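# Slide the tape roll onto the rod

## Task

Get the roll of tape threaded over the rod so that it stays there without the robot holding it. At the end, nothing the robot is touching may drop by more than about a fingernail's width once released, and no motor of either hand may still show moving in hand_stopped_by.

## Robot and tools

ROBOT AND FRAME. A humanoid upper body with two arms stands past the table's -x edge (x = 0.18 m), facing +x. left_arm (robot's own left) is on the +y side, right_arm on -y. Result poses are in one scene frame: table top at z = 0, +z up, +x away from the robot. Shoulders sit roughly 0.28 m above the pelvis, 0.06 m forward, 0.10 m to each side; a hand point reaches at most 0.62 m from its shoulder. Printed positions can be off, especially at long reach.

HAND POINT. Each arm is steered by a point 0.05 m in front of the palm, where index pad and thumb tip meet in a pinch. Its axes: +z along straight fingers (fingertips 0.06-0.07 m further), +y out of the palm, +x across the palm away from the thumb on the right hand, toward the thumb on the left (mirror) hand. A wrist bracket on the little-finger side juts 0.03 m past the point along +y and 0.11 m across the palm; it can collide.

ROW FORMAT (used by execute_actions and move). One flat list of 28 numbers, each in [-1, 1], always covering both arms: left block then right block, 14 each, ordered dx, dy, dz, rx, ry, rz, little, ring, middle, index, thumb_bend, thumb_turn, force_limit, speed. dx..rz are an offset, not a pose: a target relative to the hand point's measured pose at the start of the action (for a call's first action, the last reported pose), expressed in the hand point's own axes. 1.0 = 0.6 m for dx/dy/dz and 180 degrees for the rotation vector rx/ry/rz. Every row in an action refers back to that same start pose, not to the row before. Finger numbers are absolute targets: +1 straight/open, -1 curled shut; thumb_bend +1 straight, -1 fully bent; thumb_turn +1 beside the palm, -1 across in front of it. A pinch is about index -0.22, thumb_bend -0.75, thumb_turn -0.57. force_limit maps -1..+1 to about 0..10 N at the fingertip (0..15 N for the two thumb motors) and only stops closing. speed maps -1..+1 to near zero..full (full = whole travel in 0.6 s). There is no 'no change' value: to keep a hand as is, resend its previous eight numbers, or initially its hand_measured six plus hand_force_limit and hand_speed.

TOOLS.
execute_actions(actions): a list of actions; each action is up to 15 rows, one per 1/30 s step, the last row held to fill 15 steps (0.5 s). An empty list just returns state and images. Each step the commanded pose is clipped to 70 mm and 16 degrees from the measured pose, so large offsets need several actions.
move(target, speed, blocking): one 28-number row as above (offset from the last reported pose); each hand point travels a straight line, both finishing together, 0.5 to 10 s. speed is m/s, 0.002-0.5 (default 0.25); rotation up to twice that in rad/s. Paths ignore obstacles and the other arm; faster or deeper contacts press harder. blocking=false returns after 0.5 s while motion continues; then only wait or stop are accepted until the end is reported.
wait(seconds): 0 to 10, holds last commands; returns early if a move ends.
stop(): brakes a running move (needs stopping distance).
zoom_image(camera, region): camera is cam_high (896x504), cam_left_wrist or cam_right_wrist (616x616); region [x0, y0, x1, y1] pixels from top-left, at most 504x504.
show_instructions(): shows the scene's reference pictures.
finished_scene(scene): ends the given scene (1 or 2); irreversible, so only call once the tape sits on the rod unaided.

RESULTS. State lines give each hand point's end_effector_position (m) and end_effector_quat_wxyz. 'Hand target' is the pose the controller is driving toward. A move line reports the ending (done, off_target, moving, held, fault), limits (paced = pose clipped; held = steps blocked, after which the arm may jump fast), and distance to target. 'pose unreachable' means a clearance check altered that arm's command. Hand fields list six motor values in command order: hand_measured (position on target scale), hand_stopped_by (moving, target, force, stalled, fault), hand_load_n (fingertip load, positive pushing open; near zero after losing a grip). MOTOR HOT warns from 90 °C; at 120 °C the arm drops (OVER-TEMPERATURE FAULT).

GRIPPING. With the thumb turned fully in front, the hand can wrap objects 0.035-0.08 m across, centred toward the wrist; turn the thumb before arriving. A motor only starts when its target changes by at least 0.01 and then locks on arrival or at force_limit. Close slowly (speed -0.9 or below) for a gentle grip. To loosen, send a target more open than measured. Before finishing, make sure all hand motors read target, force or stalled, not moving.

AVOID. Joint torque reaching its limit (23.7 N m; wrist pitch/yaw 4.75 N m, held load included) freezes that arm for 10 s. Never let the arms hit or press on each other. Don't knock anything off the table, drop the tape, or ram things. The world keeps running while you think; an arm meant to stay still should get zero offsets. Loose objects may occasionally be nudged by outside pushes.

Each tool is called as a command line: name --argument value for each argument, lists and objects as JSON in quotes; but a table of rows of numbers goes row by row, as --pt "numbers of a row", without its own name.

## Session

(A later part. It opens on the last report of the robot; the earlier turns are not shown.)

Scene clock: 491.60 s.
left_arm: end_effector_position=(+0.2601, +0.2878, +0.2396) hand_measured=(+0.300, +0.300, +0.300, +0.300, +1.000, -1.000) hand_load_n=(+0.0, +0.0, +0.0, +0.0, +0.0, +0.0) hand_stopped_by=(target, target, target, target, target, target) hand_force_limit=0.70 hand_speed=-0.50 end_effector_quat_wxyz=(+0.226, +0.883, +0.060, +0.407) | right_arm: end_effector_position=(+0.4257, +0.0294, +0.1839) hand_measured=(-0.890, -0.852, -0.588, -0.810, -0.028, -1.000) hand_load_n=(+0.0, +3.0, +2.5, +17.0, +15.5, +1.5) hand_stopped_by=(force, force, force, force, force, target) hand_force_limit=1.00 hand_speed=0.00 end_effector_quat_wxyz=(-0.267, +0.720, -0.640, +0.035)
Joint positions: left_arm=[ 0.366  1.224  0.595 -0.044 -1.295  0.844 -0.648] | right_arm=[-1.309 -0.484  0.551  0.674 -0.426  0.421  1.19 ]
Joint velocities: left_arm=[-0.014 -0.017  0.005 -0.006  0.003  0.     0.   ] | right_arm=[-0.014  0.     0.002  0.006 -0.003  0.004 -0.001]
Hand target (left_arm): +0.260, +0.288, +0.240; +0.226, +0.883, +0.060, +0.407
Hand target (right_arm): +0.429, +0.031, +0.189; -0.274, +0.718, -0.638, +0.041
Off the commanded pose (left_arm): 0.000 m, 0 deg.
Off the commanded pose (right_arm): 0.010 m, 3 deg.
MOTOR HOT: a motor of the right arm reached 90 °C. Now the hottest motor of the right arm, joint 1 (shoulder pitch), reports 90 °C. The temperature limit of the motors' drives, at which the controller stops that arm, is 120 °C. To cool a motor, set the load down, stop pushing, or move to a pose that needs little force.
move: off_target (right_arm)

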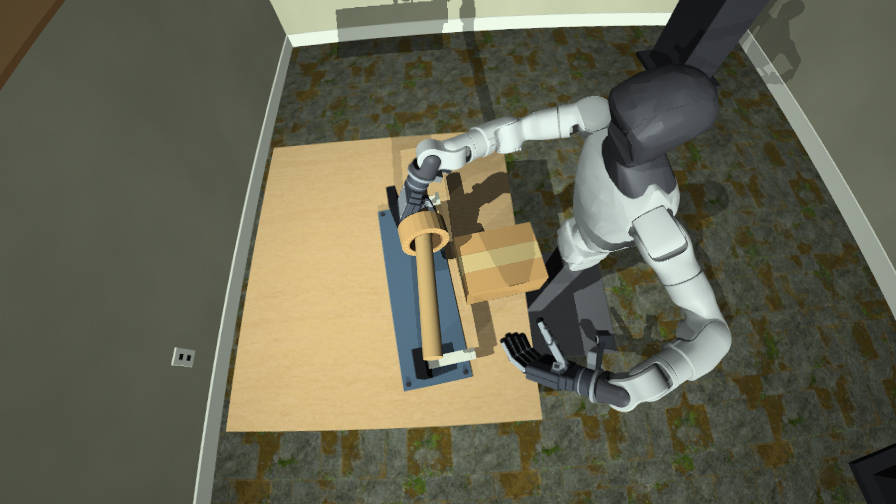

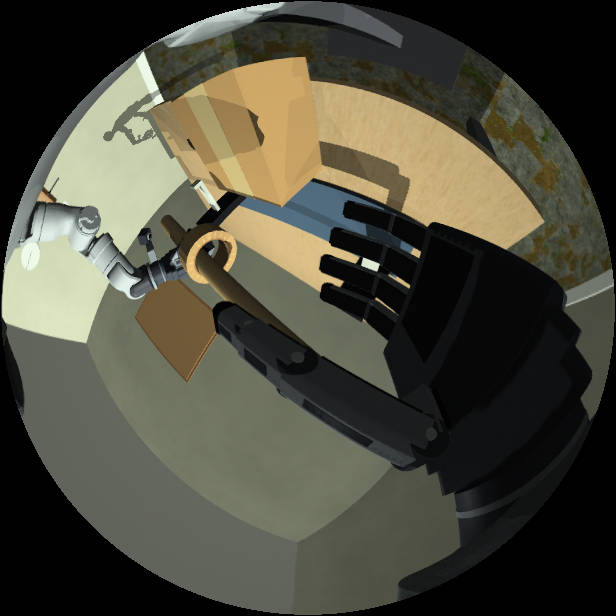

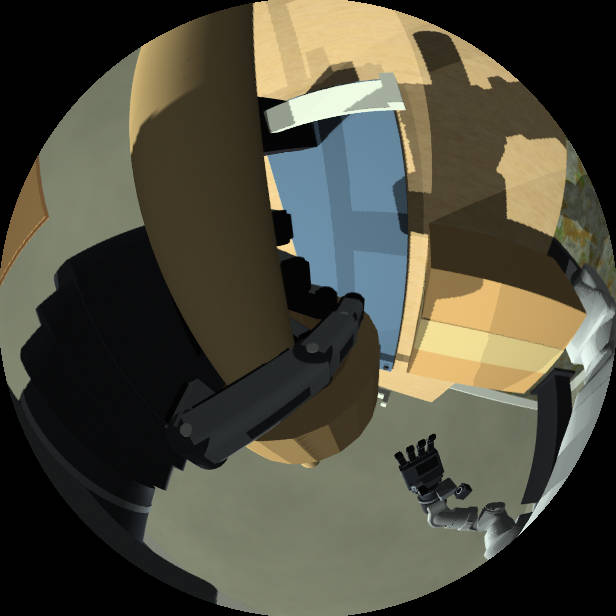

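move --target '[0,0,0,0,0,0,0.3,0.3,0.3,0.3,1,-1,0.7,-0.5,0,0.025,0.1,-0.01,0.025,-0.03,-1,-1,-1,-1,-0.95,-1,1,0]' --speed 0.06

zoom_image --camera "cam_high" --region '[350,150,550,400]'

Scene clock: 498.20 s.
left_arm: end_effector_position=(+0.2601, +0.2878, +0.2396) hand_measured=(+0.300, +0.300, +0.300, +0.300, +1.000, -1.000) hand_load_n=(+0.0, +0.0, +0.0, +0.0, +0.0, +0.0) hand_stopped_by=(target, target, target, target, target, target) hand_force_limit=0.70 hand_speed=-0.50 end_effector_quat_wxyz=(+0.226, +0.883, +0.060, +0.407) | right_arm: end_effector_position=(+0.4337, +0.0462, +0.1182) hand_measured=(-0.890, -0.852, -0.588, -0.810, -0.028, -1.000) hand_load_n=(+0.0, +3.0, +2.5, +17.0, +15.5, +1.5) hand_stopped_by=(force, force, force, force, force, target) hand_force_limit=1.00 hand_speed=0.00 end_effector_quat_wxyz=(-0.233, +0.741, -0.625, +0.073)
Joint positions: left_arm=[ 0.366  1.224  0.595 -0.044 -1.295  0.844 -0.648] | right_arm=[-1.48  -0.187  0.631  1.419 -0.472  0.079  0.881]
Joint velocities: left_arm=[ 0.    -0.006  0.003  0.005 -0.005  0.     0.   ] | right_arm=[-0.003  0.021  0.008  0.017 -0.011 -0.008  0.   ]
Hand target (left_arm): +0.260, +0.288, +0.240; +0.226, +0.883, +0.060, +0.407
Hand target (right_arm): +0.437, +0.050, +0.123; -0.241, +0.742, -0.621, +0.076
Off the commanded pose (left_arm): 0.000 m, 0 deg.
Off the commanded pose (right_arm): 0.009 m, 2 deg.
MOTOR HOT: still on. Now the hottest motor of the right arm, joint 1 (shoulder pitch), reports 92 °C; a drive's own limit is 120 °C.
move: off_target (right_arm)

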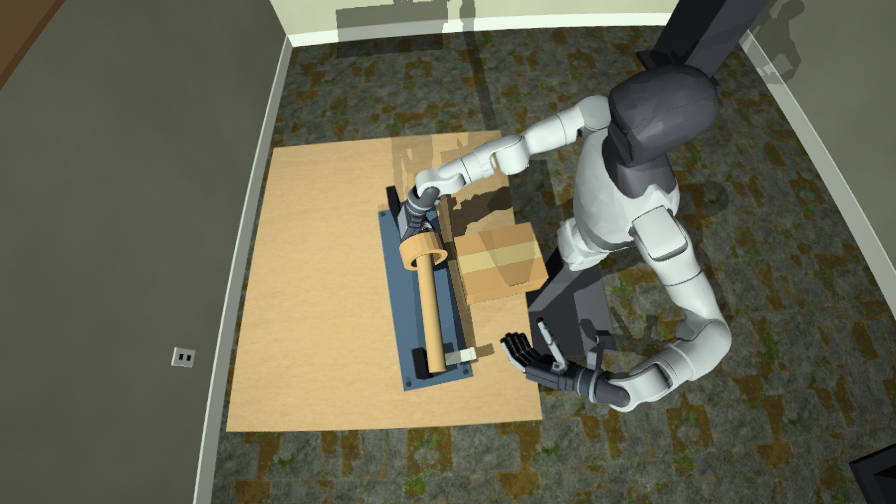

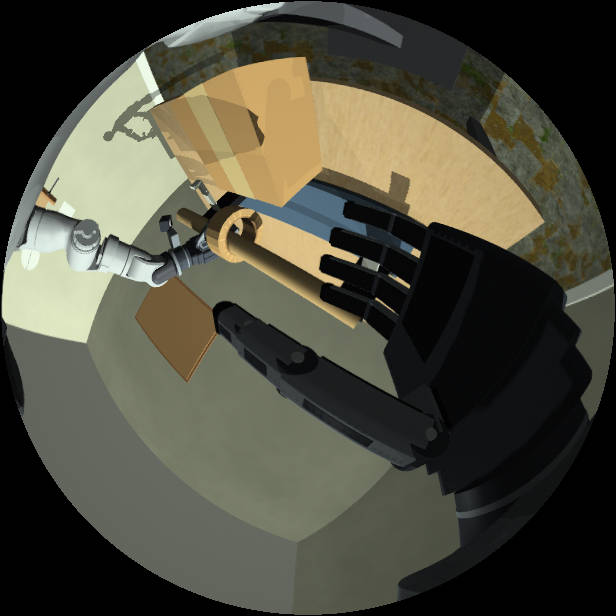

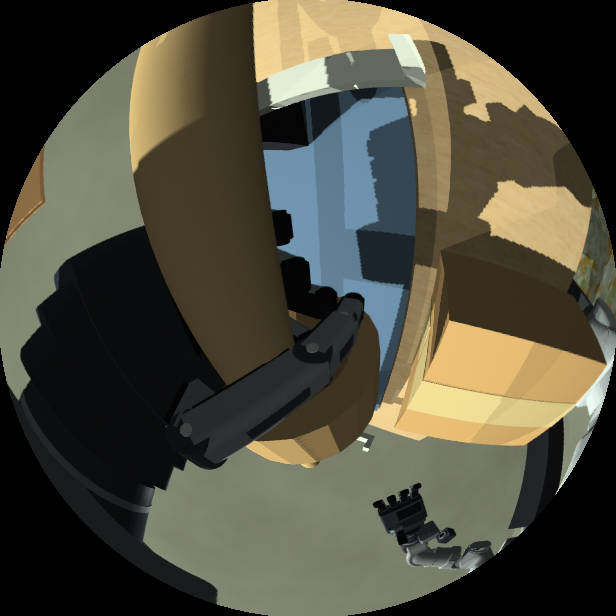

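Region (350, 150, 550, 400) of cam_high's 896x504 image, scaled by 2.016, with more detail than that image has; it fills the left 403 columns of this view, and the rest is white.

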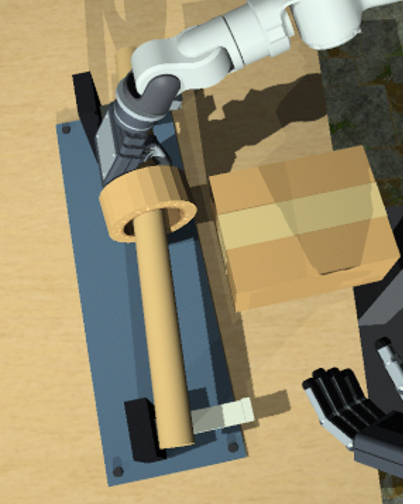

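move --target '[0,0,0,0,0,0,0.3,0.3,0.3,0.3,1,-1,0.7,-0.5,0,0.012,0.02,-0.007,-0.012,-0.03,-1,-1,-1,-1,-0.95,-1,1,0]' --speed 0.04

move --target '[0,0,0,0,0,0,0.3,0.3,0.3,0.3,1,-1,0.7,-0.5,0.002,0.004,0.025,0,0,0,-1,-1,-1,-1,-0.95,-1,1,0]' --speed 0.03

zoom_image --camera "cam_high" --region '[350,150,550,400]'

Scene clock: 505.13 s.
left_arm: end_effector_position=(+0.2601, +0.2878, +0.2396) hand_measured=(+0.300, +0.300, +0.300, +0.300, +1.000, -1.000) hand_load_n=(+0.0, +0.0, +0.0, +0.0, +0.0, +0.0) hand_stopped_by=(target, target, target, target, target, target) hand_force_limit=0.70 hand_speed=-0.50 end_effector_quat_wxyz=(+0.226, +0.883, +0.060, +0.407) | right_arm: end_effector_position=(+0.4293, +0.0449, +0.1006) hand_measured=(-0.890, -0.852, -0.588, -0.810, -0.028, -1.000) hand_load_n=(+0.0, +3.0, +2.5, +17.0, +15.5, +1.5) hand_stopped_by=(force, force, force, force, force, target) hand_force_limit=1.00 hand_speed=0.00 end_effector_quat_wxyz=(-0.242, +0.764, -0.592, +0.079)
Joint positions: left_arm=[ 0.366  1.224  0.595 -0.044 -1.295  0.844 -0.648] | right_arm=[-1.43  -0.182  0.637  1.422 -0.509 -0.014  0.819]
Joint velocities: left_arm=[-0.006  0.023 -0.006  0.    -0.002  0.     0.   ] | right_arm=[-0.005 -0.008  0.009  0.003  0.    -0.006 -0.003]
Hand target (left_arm): +0.260, +0.288, +0.240; +0.226, +0.883, +0.060, +0.407
Hand target (right_arm): +0.432, +0.048, +0.105; -0.249, +0.765, -0.588, +0.081
Off the commanded pose (left_arm): 0.000 m, 0 deg.
Off the commanded pose (right_arm): 0.006 m, 2 deg.
MOTOR HOT: still on. Now the hottest motor of the right arm, joint 1 (shoulder pitch), reports 95 °C; a drive's own limit is 120 °C.
move: off_target (right_arm)

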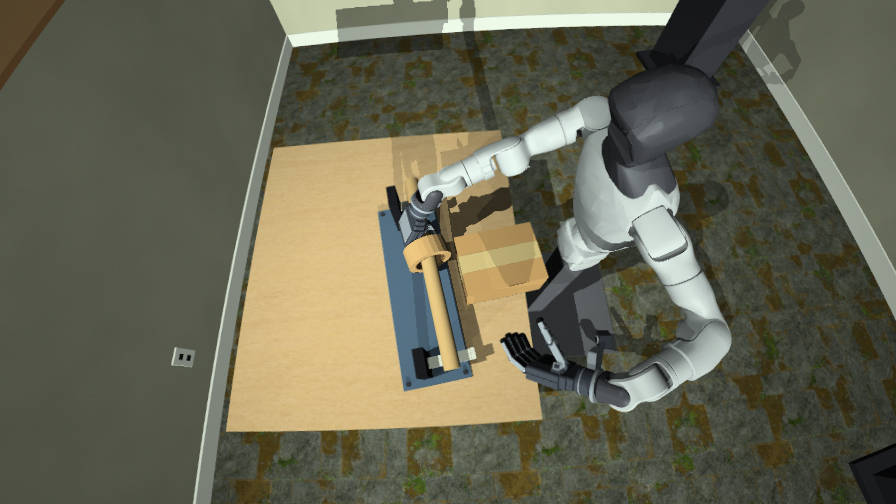

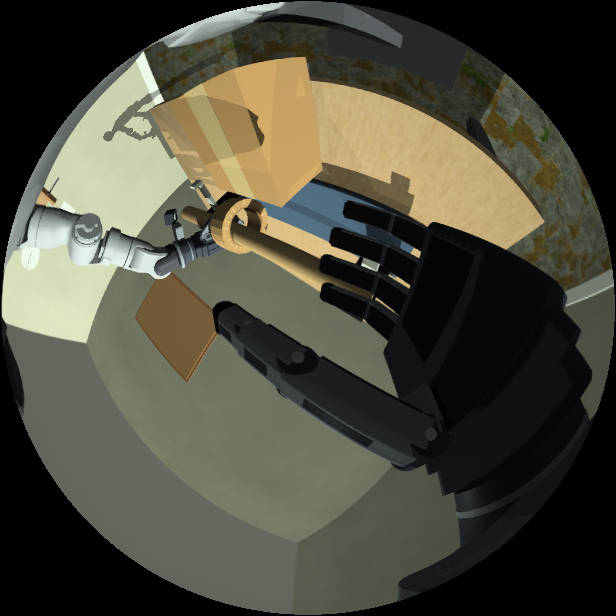

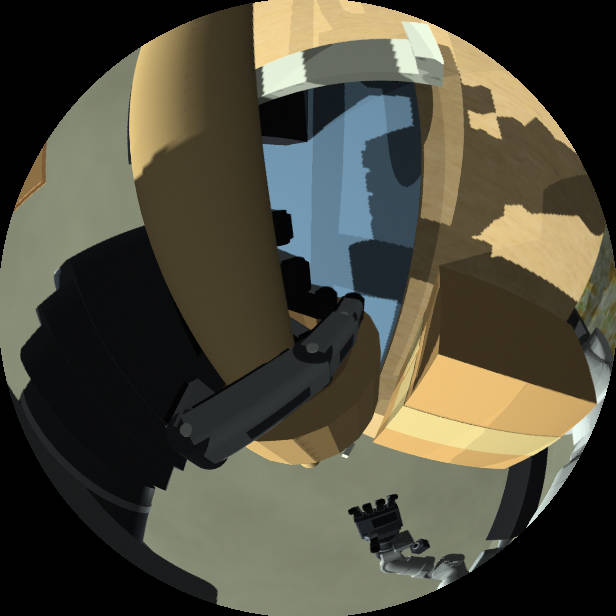

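Scene clock: 505.93 s.
left_arm: end_effector_position=(+0.2601, +0.2878, +0.2396) hand_measured=(+0.300, +0.300, +0.300, +0.300, +1.000, -1.000) hand_load_n=(+0.0, +0.0, +0.0, +0.0, +0.0, +0.0) hand_stopped_by=(target, target, target, target, target, target) hand_force_limit=0.70 hand_speed=-0.50 end_effector_quat_wxyz=(+0.226, +0.883, +0.060, +0.407) | right_arm: end_effector_position=(+0.4301, +0.0447, +0.0819) hand_measured=(-0.890, -0.852, -0.588, -0.810, -0.028, -1.000) hand_load_n=(+0.0, +3.0, +2.5, +17.0, +15.5, +1.5) hand_stopped_by=(force, force, force, force, force, target) hand_force_limit=1.00 hand_speed=0.00 end_effector_quat_wxyz=(-0.252, +0.756, -0.597, +0.092)
Joint positions: left_arm=[ 0.366  1.224  0.595 -0.044 -1.295  0.844 -0.648] | right_arm=[-1.38  -0.161  0.637  1.425 -0.522  0.     0.731]
Joint velocities: left_arm=[-0.006 -0.003 -0.002 -0.003  0.     0.     0.   ] | right_arm=[ 0.    -0.005  0.002 -0.002  0.002  0.    -0.004]
Hand target (left_arm): +0.260, +0.288, +0.240; +0.226, +0.883, +0.060, +0.407
Hand target (right_arm): +0.434, +0.047, +0.086; -0.259, +0.755, -0.595, +0.096
Off the commanded pose (left_arm): 0.000 m, 0 deg.
Off the commanded pose (right_arm): 0.006 m, 2 deg.
MOTOR HOT: still on. Now the hottest motor of the right arm, joint 1 (shoulder pitch), reports 95 °C; a drive's own limit is 120 °C.
move: off_target (right_arm)

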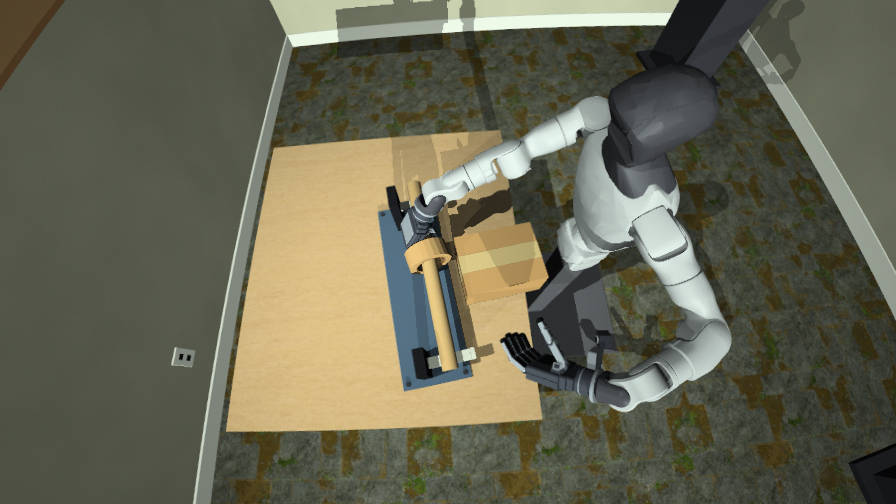

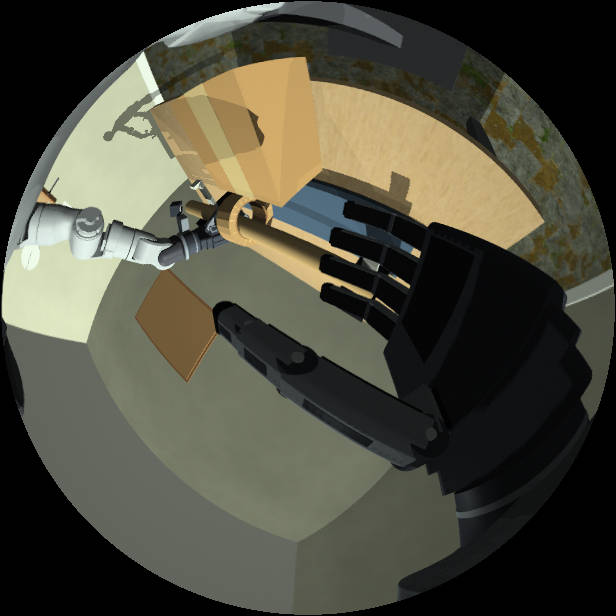

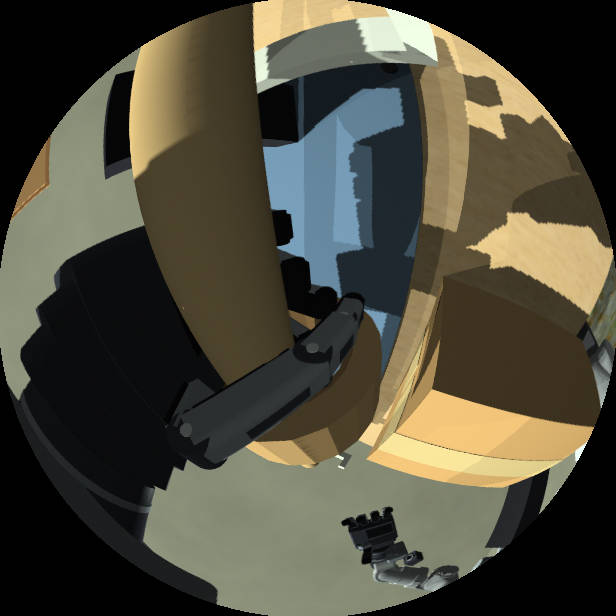

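Region (350, 150, 550, 400) of cam_high's 896x504 image, scaled by 2.016, with more detail than that image has; it fills the left 403 columns of this view, and the rest is white.

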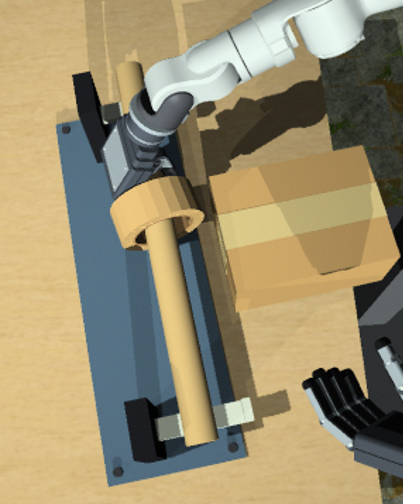

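move --target '[0,0,0,0,0,0,0.3,0.3,0.3,0.3,1,-1,0.7,-0.5,0,0,0.006,0,0,0,0.3,0.3,0.3,0.3,1,-1,1,-0.6]' --speed 0.02

move --target '[0,0,0,0,0,0,0.3,0.3,0.3,0.3,1,-1,0.7,-0.5,0.01,-0.03,-0.15,0,0,0,0.3,0.3,0.3,0.3,1,-1,1,-0.6]' --speed 0.05

Scene clock: 519.37 s.
left_arm: end_effector_position=(+0.2601, +0.2878, +0.2396) hand_measured=(+0.300, +0.300, +0.300, +0.300, +1.000, -1.000) hand_load_n=(+0.0, +0.0, +0.0, +0.0, +0.0, +0.0) hand_stopped_by=(target, target, target, target, target, target) hand_force_limit=0.70 hand_speed=-0.50 end_effector_quat_wxyz=(+0.226, +0.883, +0.060, +0.407) | right_arm: end_effector_position=(+0.4392, +0.0500, +0.0906) hand_measured=(+0.300, +0.300, +0.300, +0.298, +1.000, -1.000) hand_load_n=(+0.0, +0.0, +0.0, -3.0, +0.0, +0.0) hand_stopped_by=(target, target, target, target, target, target) hand_force_limit=1.00 hand_speed=-0.60 end_effector_quat_wxyz=(-0.269, +0.753, -0.592, +0.103)
Joint positions: left_arm=[ 0.366  1.224  0.595 -0.044 -1.295  0.844 -0.648] | right_arm=[-1.399 -0.16   0.634  1.425 -0.522 -0.002  0.706]
Joint velocities: left_arm=[ 0.006  0.005 -0.003  0.006  0.006  0.     0.   ] | right_arm=[-0.002  0.003  0.008 -0.015  0.005  0.     0.   ]
Hand target (left_arm): +0.260, +0.288, +0.240; +0.226, +0.883, +0.060, +0.407
Hand target (right_arm): +0.431, +0.046, +0.079; -0.256, +0.754, -0.598, +0.096
Off the commanded pose (left_arm): 0.000 m, 0 deg.
Off the commanded pose (right_arm): 0.015 m, 2 deg.
MOTOR HOT: still on. Now the hottest motor of the right arm, joint 1 (shoulder pitch), reports 95 °C; a drive's own limit is 120 °C.
move: off_target (right_arm)

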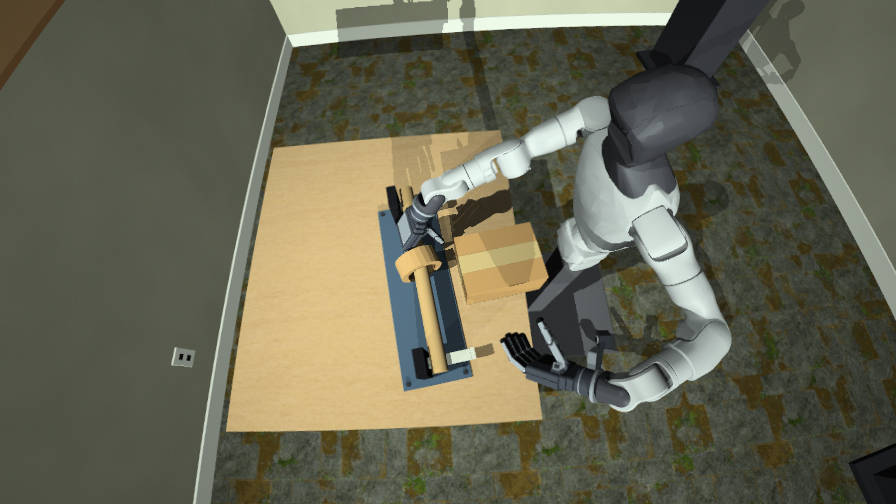

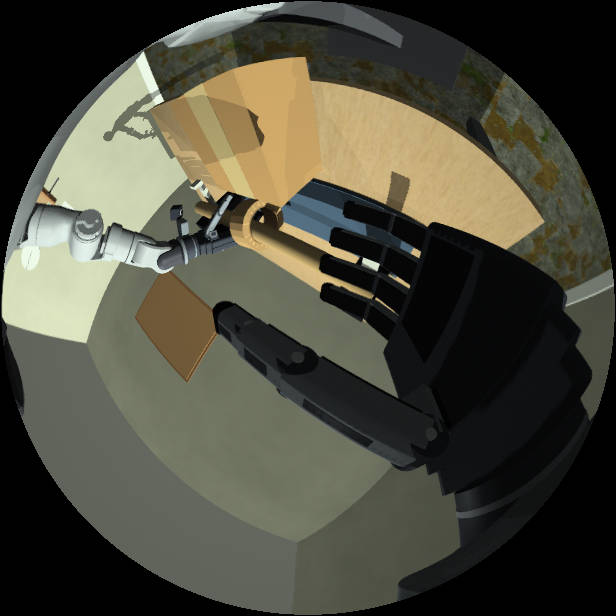

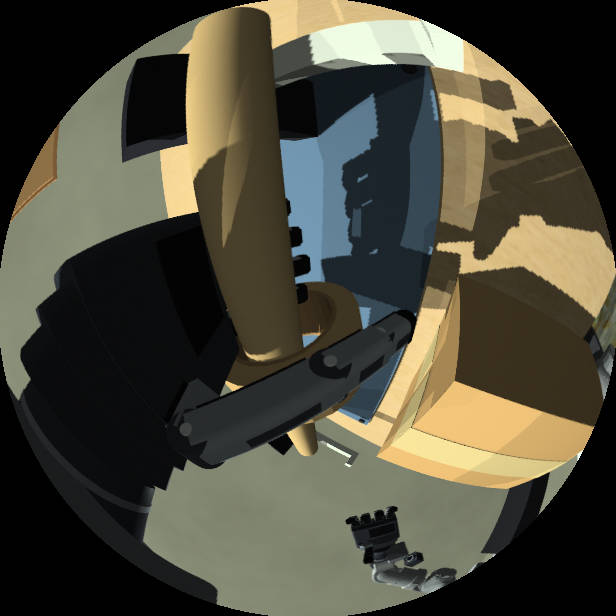

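Scene clock: 521.63 s.
left_arm: end_effector_position=(+0.2601, +0.2878, +0.2396) hand_measured=(+0.300, +0.300, +0.300, +0.300, +1.000, -1.000) hand_load_n=(+0.0, +0.0, +0.0, +0.0, +0.0, +0.0) hand_stopped_by=(target, target, target, target, target, target) hand_force_limit=0.70 hand_speed=-0.50 end_effector_quat_wxyz=(+0.226, +0.883, +0.060, +0.407) | right_arm: end_effector_position=(+0.4110, +0.0223, +0.1750) hand_measured=(+0.300, +0.300, +0.300, +0.300, +1.000, -1.000) hand_load_n=(+0.0, +0.0, +0.0, +0.0, +0.0, +0.0) hand_stopped_by=(target, target, target, target, target, target) hand_force_limit=1.00 hand_speed=-0.60 end_effector_quat_wxyz=(-0.184, +0.800, -0.571, +0.019)
Joint positions: left_arm=[ 0.366  1.224  0.595 -0.044 -1.295  0.844 -0.648] | right_arm=[-1.587 -0.317  0.617  1.367 -0.474 -0.087  1.219]
Joint velocities: left_arm=[ 0.     0.006 -0.003  0.012 -0.002  0.     0.   ] | right_arm=[ 0.109 -0.077  0.    -0.288  0.     0.146  0.066]
Hand target (left_arm): +0.260, +0.288, +0.240; +0.226, +0.883, +0.060, +0.407
Hand target (right_arm): +0.411, +0.022, +0.175; -0.185, +0.798, -0.573, +0.016
Off the commanded pose (left_arm): 0.000 m, 0 deg.
Off the commanded pose (right_arm): 0.003 m, 15 deg.
MOTOR HOT: still on. Now the hottest motor of the right arm, joint 1 (shoulder pitch), reports 95 °C; a drive's own limit is 120 °C.
move: off_target (right_arm)

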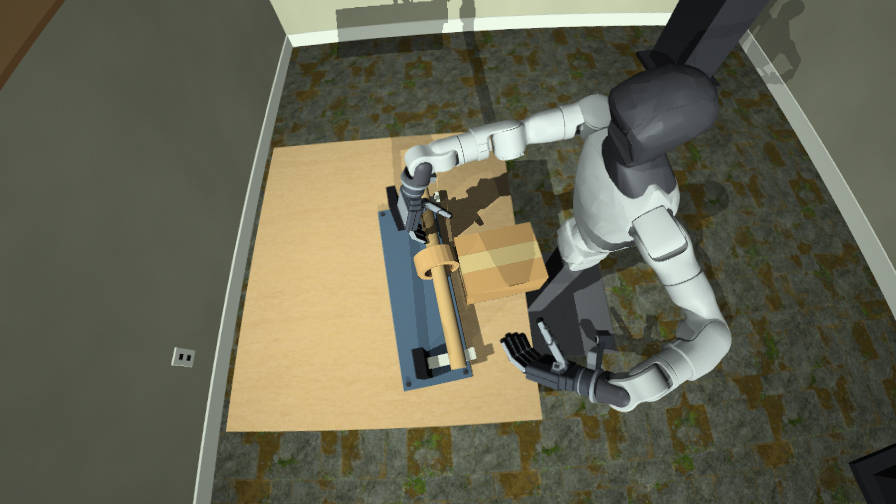

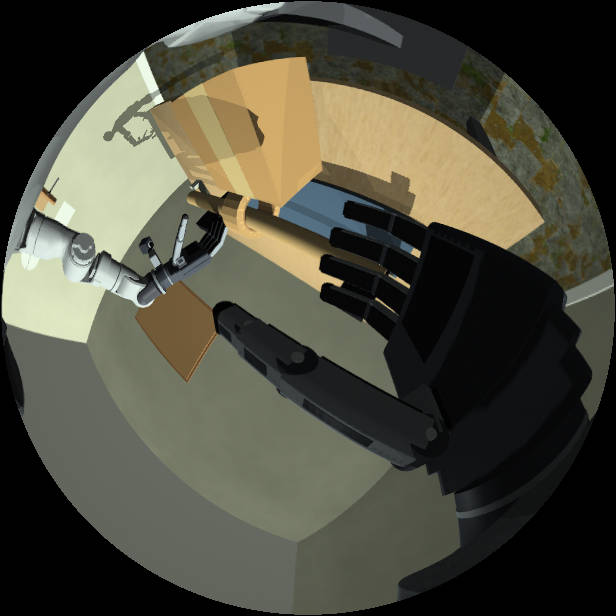

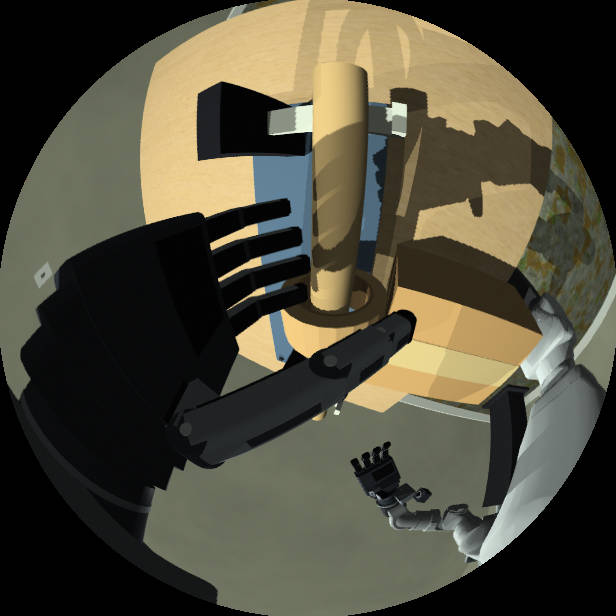

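The rod is back in its cradles with the tape on it. I'm checking that it has come to rest.

wait --seconds 2

zoom_image --camera "cam_high" --region '[350,150,550,400]'

Scene clock: 526.97 s.
left_arm: end_effector_position=(+0.2601, +0.2878, +0.2396) hand_measured=(+0.300, +0.300, +0.300, +0.300, +1.000, -1.000) hand_load_n=(+0.0, +0.0, +0.0, +0.0, +0.0, +0.0) hand_stopped_by=(target, target, target, target, target, target) hand_force_limit=0.70 hand_speed=-0.50 end_effector_quat_wxyz=(+0.226, +0.883, +0.060, +0.407) | right_arm: end_effector_position=(+0.4110, +0.0217, +0.1747) hand_measured=(+0.300, +0.300, +0.300, +0.300, +1.000, -1.000) hand_load_n=(+0.0, +0.0, +0.0, +0.0, +0.0, +0.0) hand_stopped_by=(target, target, target, target, target, target) hand_force_limit=1.00 hand_speed=-0.60 end_effector_quat_wxyz=(-0.184, +0.800, -0.571, +0.019)
Joint positions: left_arm=[ 0.366  1.224  0.595 -0.044 -1.295  0.844 -0.648] | right_arm=[-1.577 -0.324  0.617  1.343 -0.473 -0.075  1.224]
Joint velocities: left_arm=[-0.009  0.009 -0.008  0.005  0.     0.     0.   ] | right_arm=[ 0.003 -0.009  0.003  0.     0.003  0.     0.   ]
Hand target (left_arm): +0.260, +0.288, +0.240; +0.226, +0.883, +0.060, +0.407
Hand target (right_arm): +0.411, +0.022, +0.175; -0.185, +0.798, -0.573, +0.016
Off the commanded pose (left_arm): 0.000 m, 0 deg.
Off the commanded pose (right_arm): 0.002 m, 15 deg.
MOTOR HOT: still on. Now the hottest motor of the right arm, joint 1 (shoulder pitch), reports 93 °C; a drive's own limit is 120 °C.
wait: 2.00 s; at rest from the start

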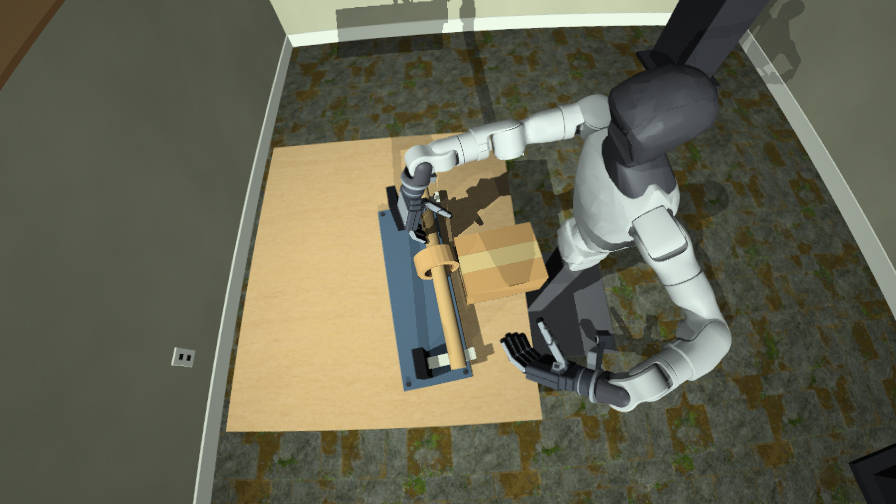

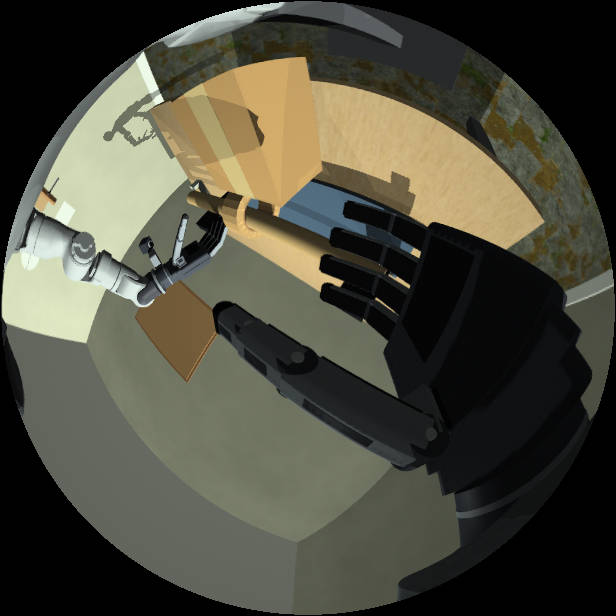

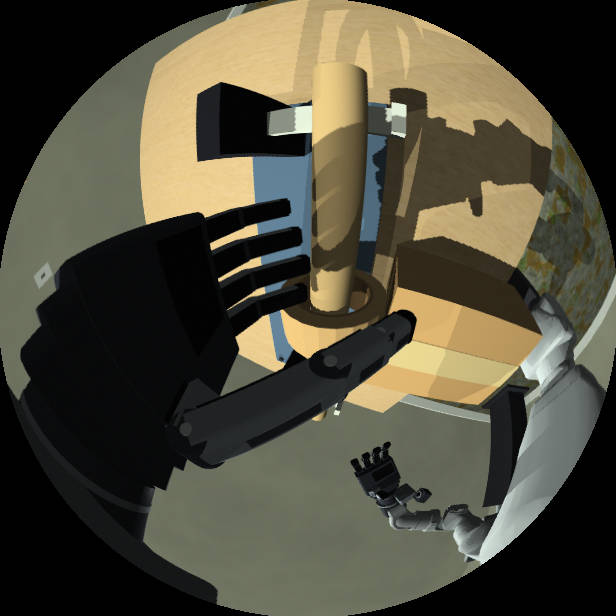

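Region (350, 150, 550, 400) of cam_high's 896x504 image, scaled by 2.016, with more detail than that image has; it fills the left 403 columns of this view, and the rest is white.

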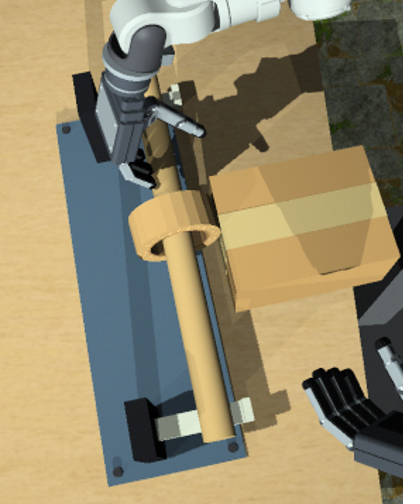

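finished_scene --scene 2

The scene is finished: the task was done.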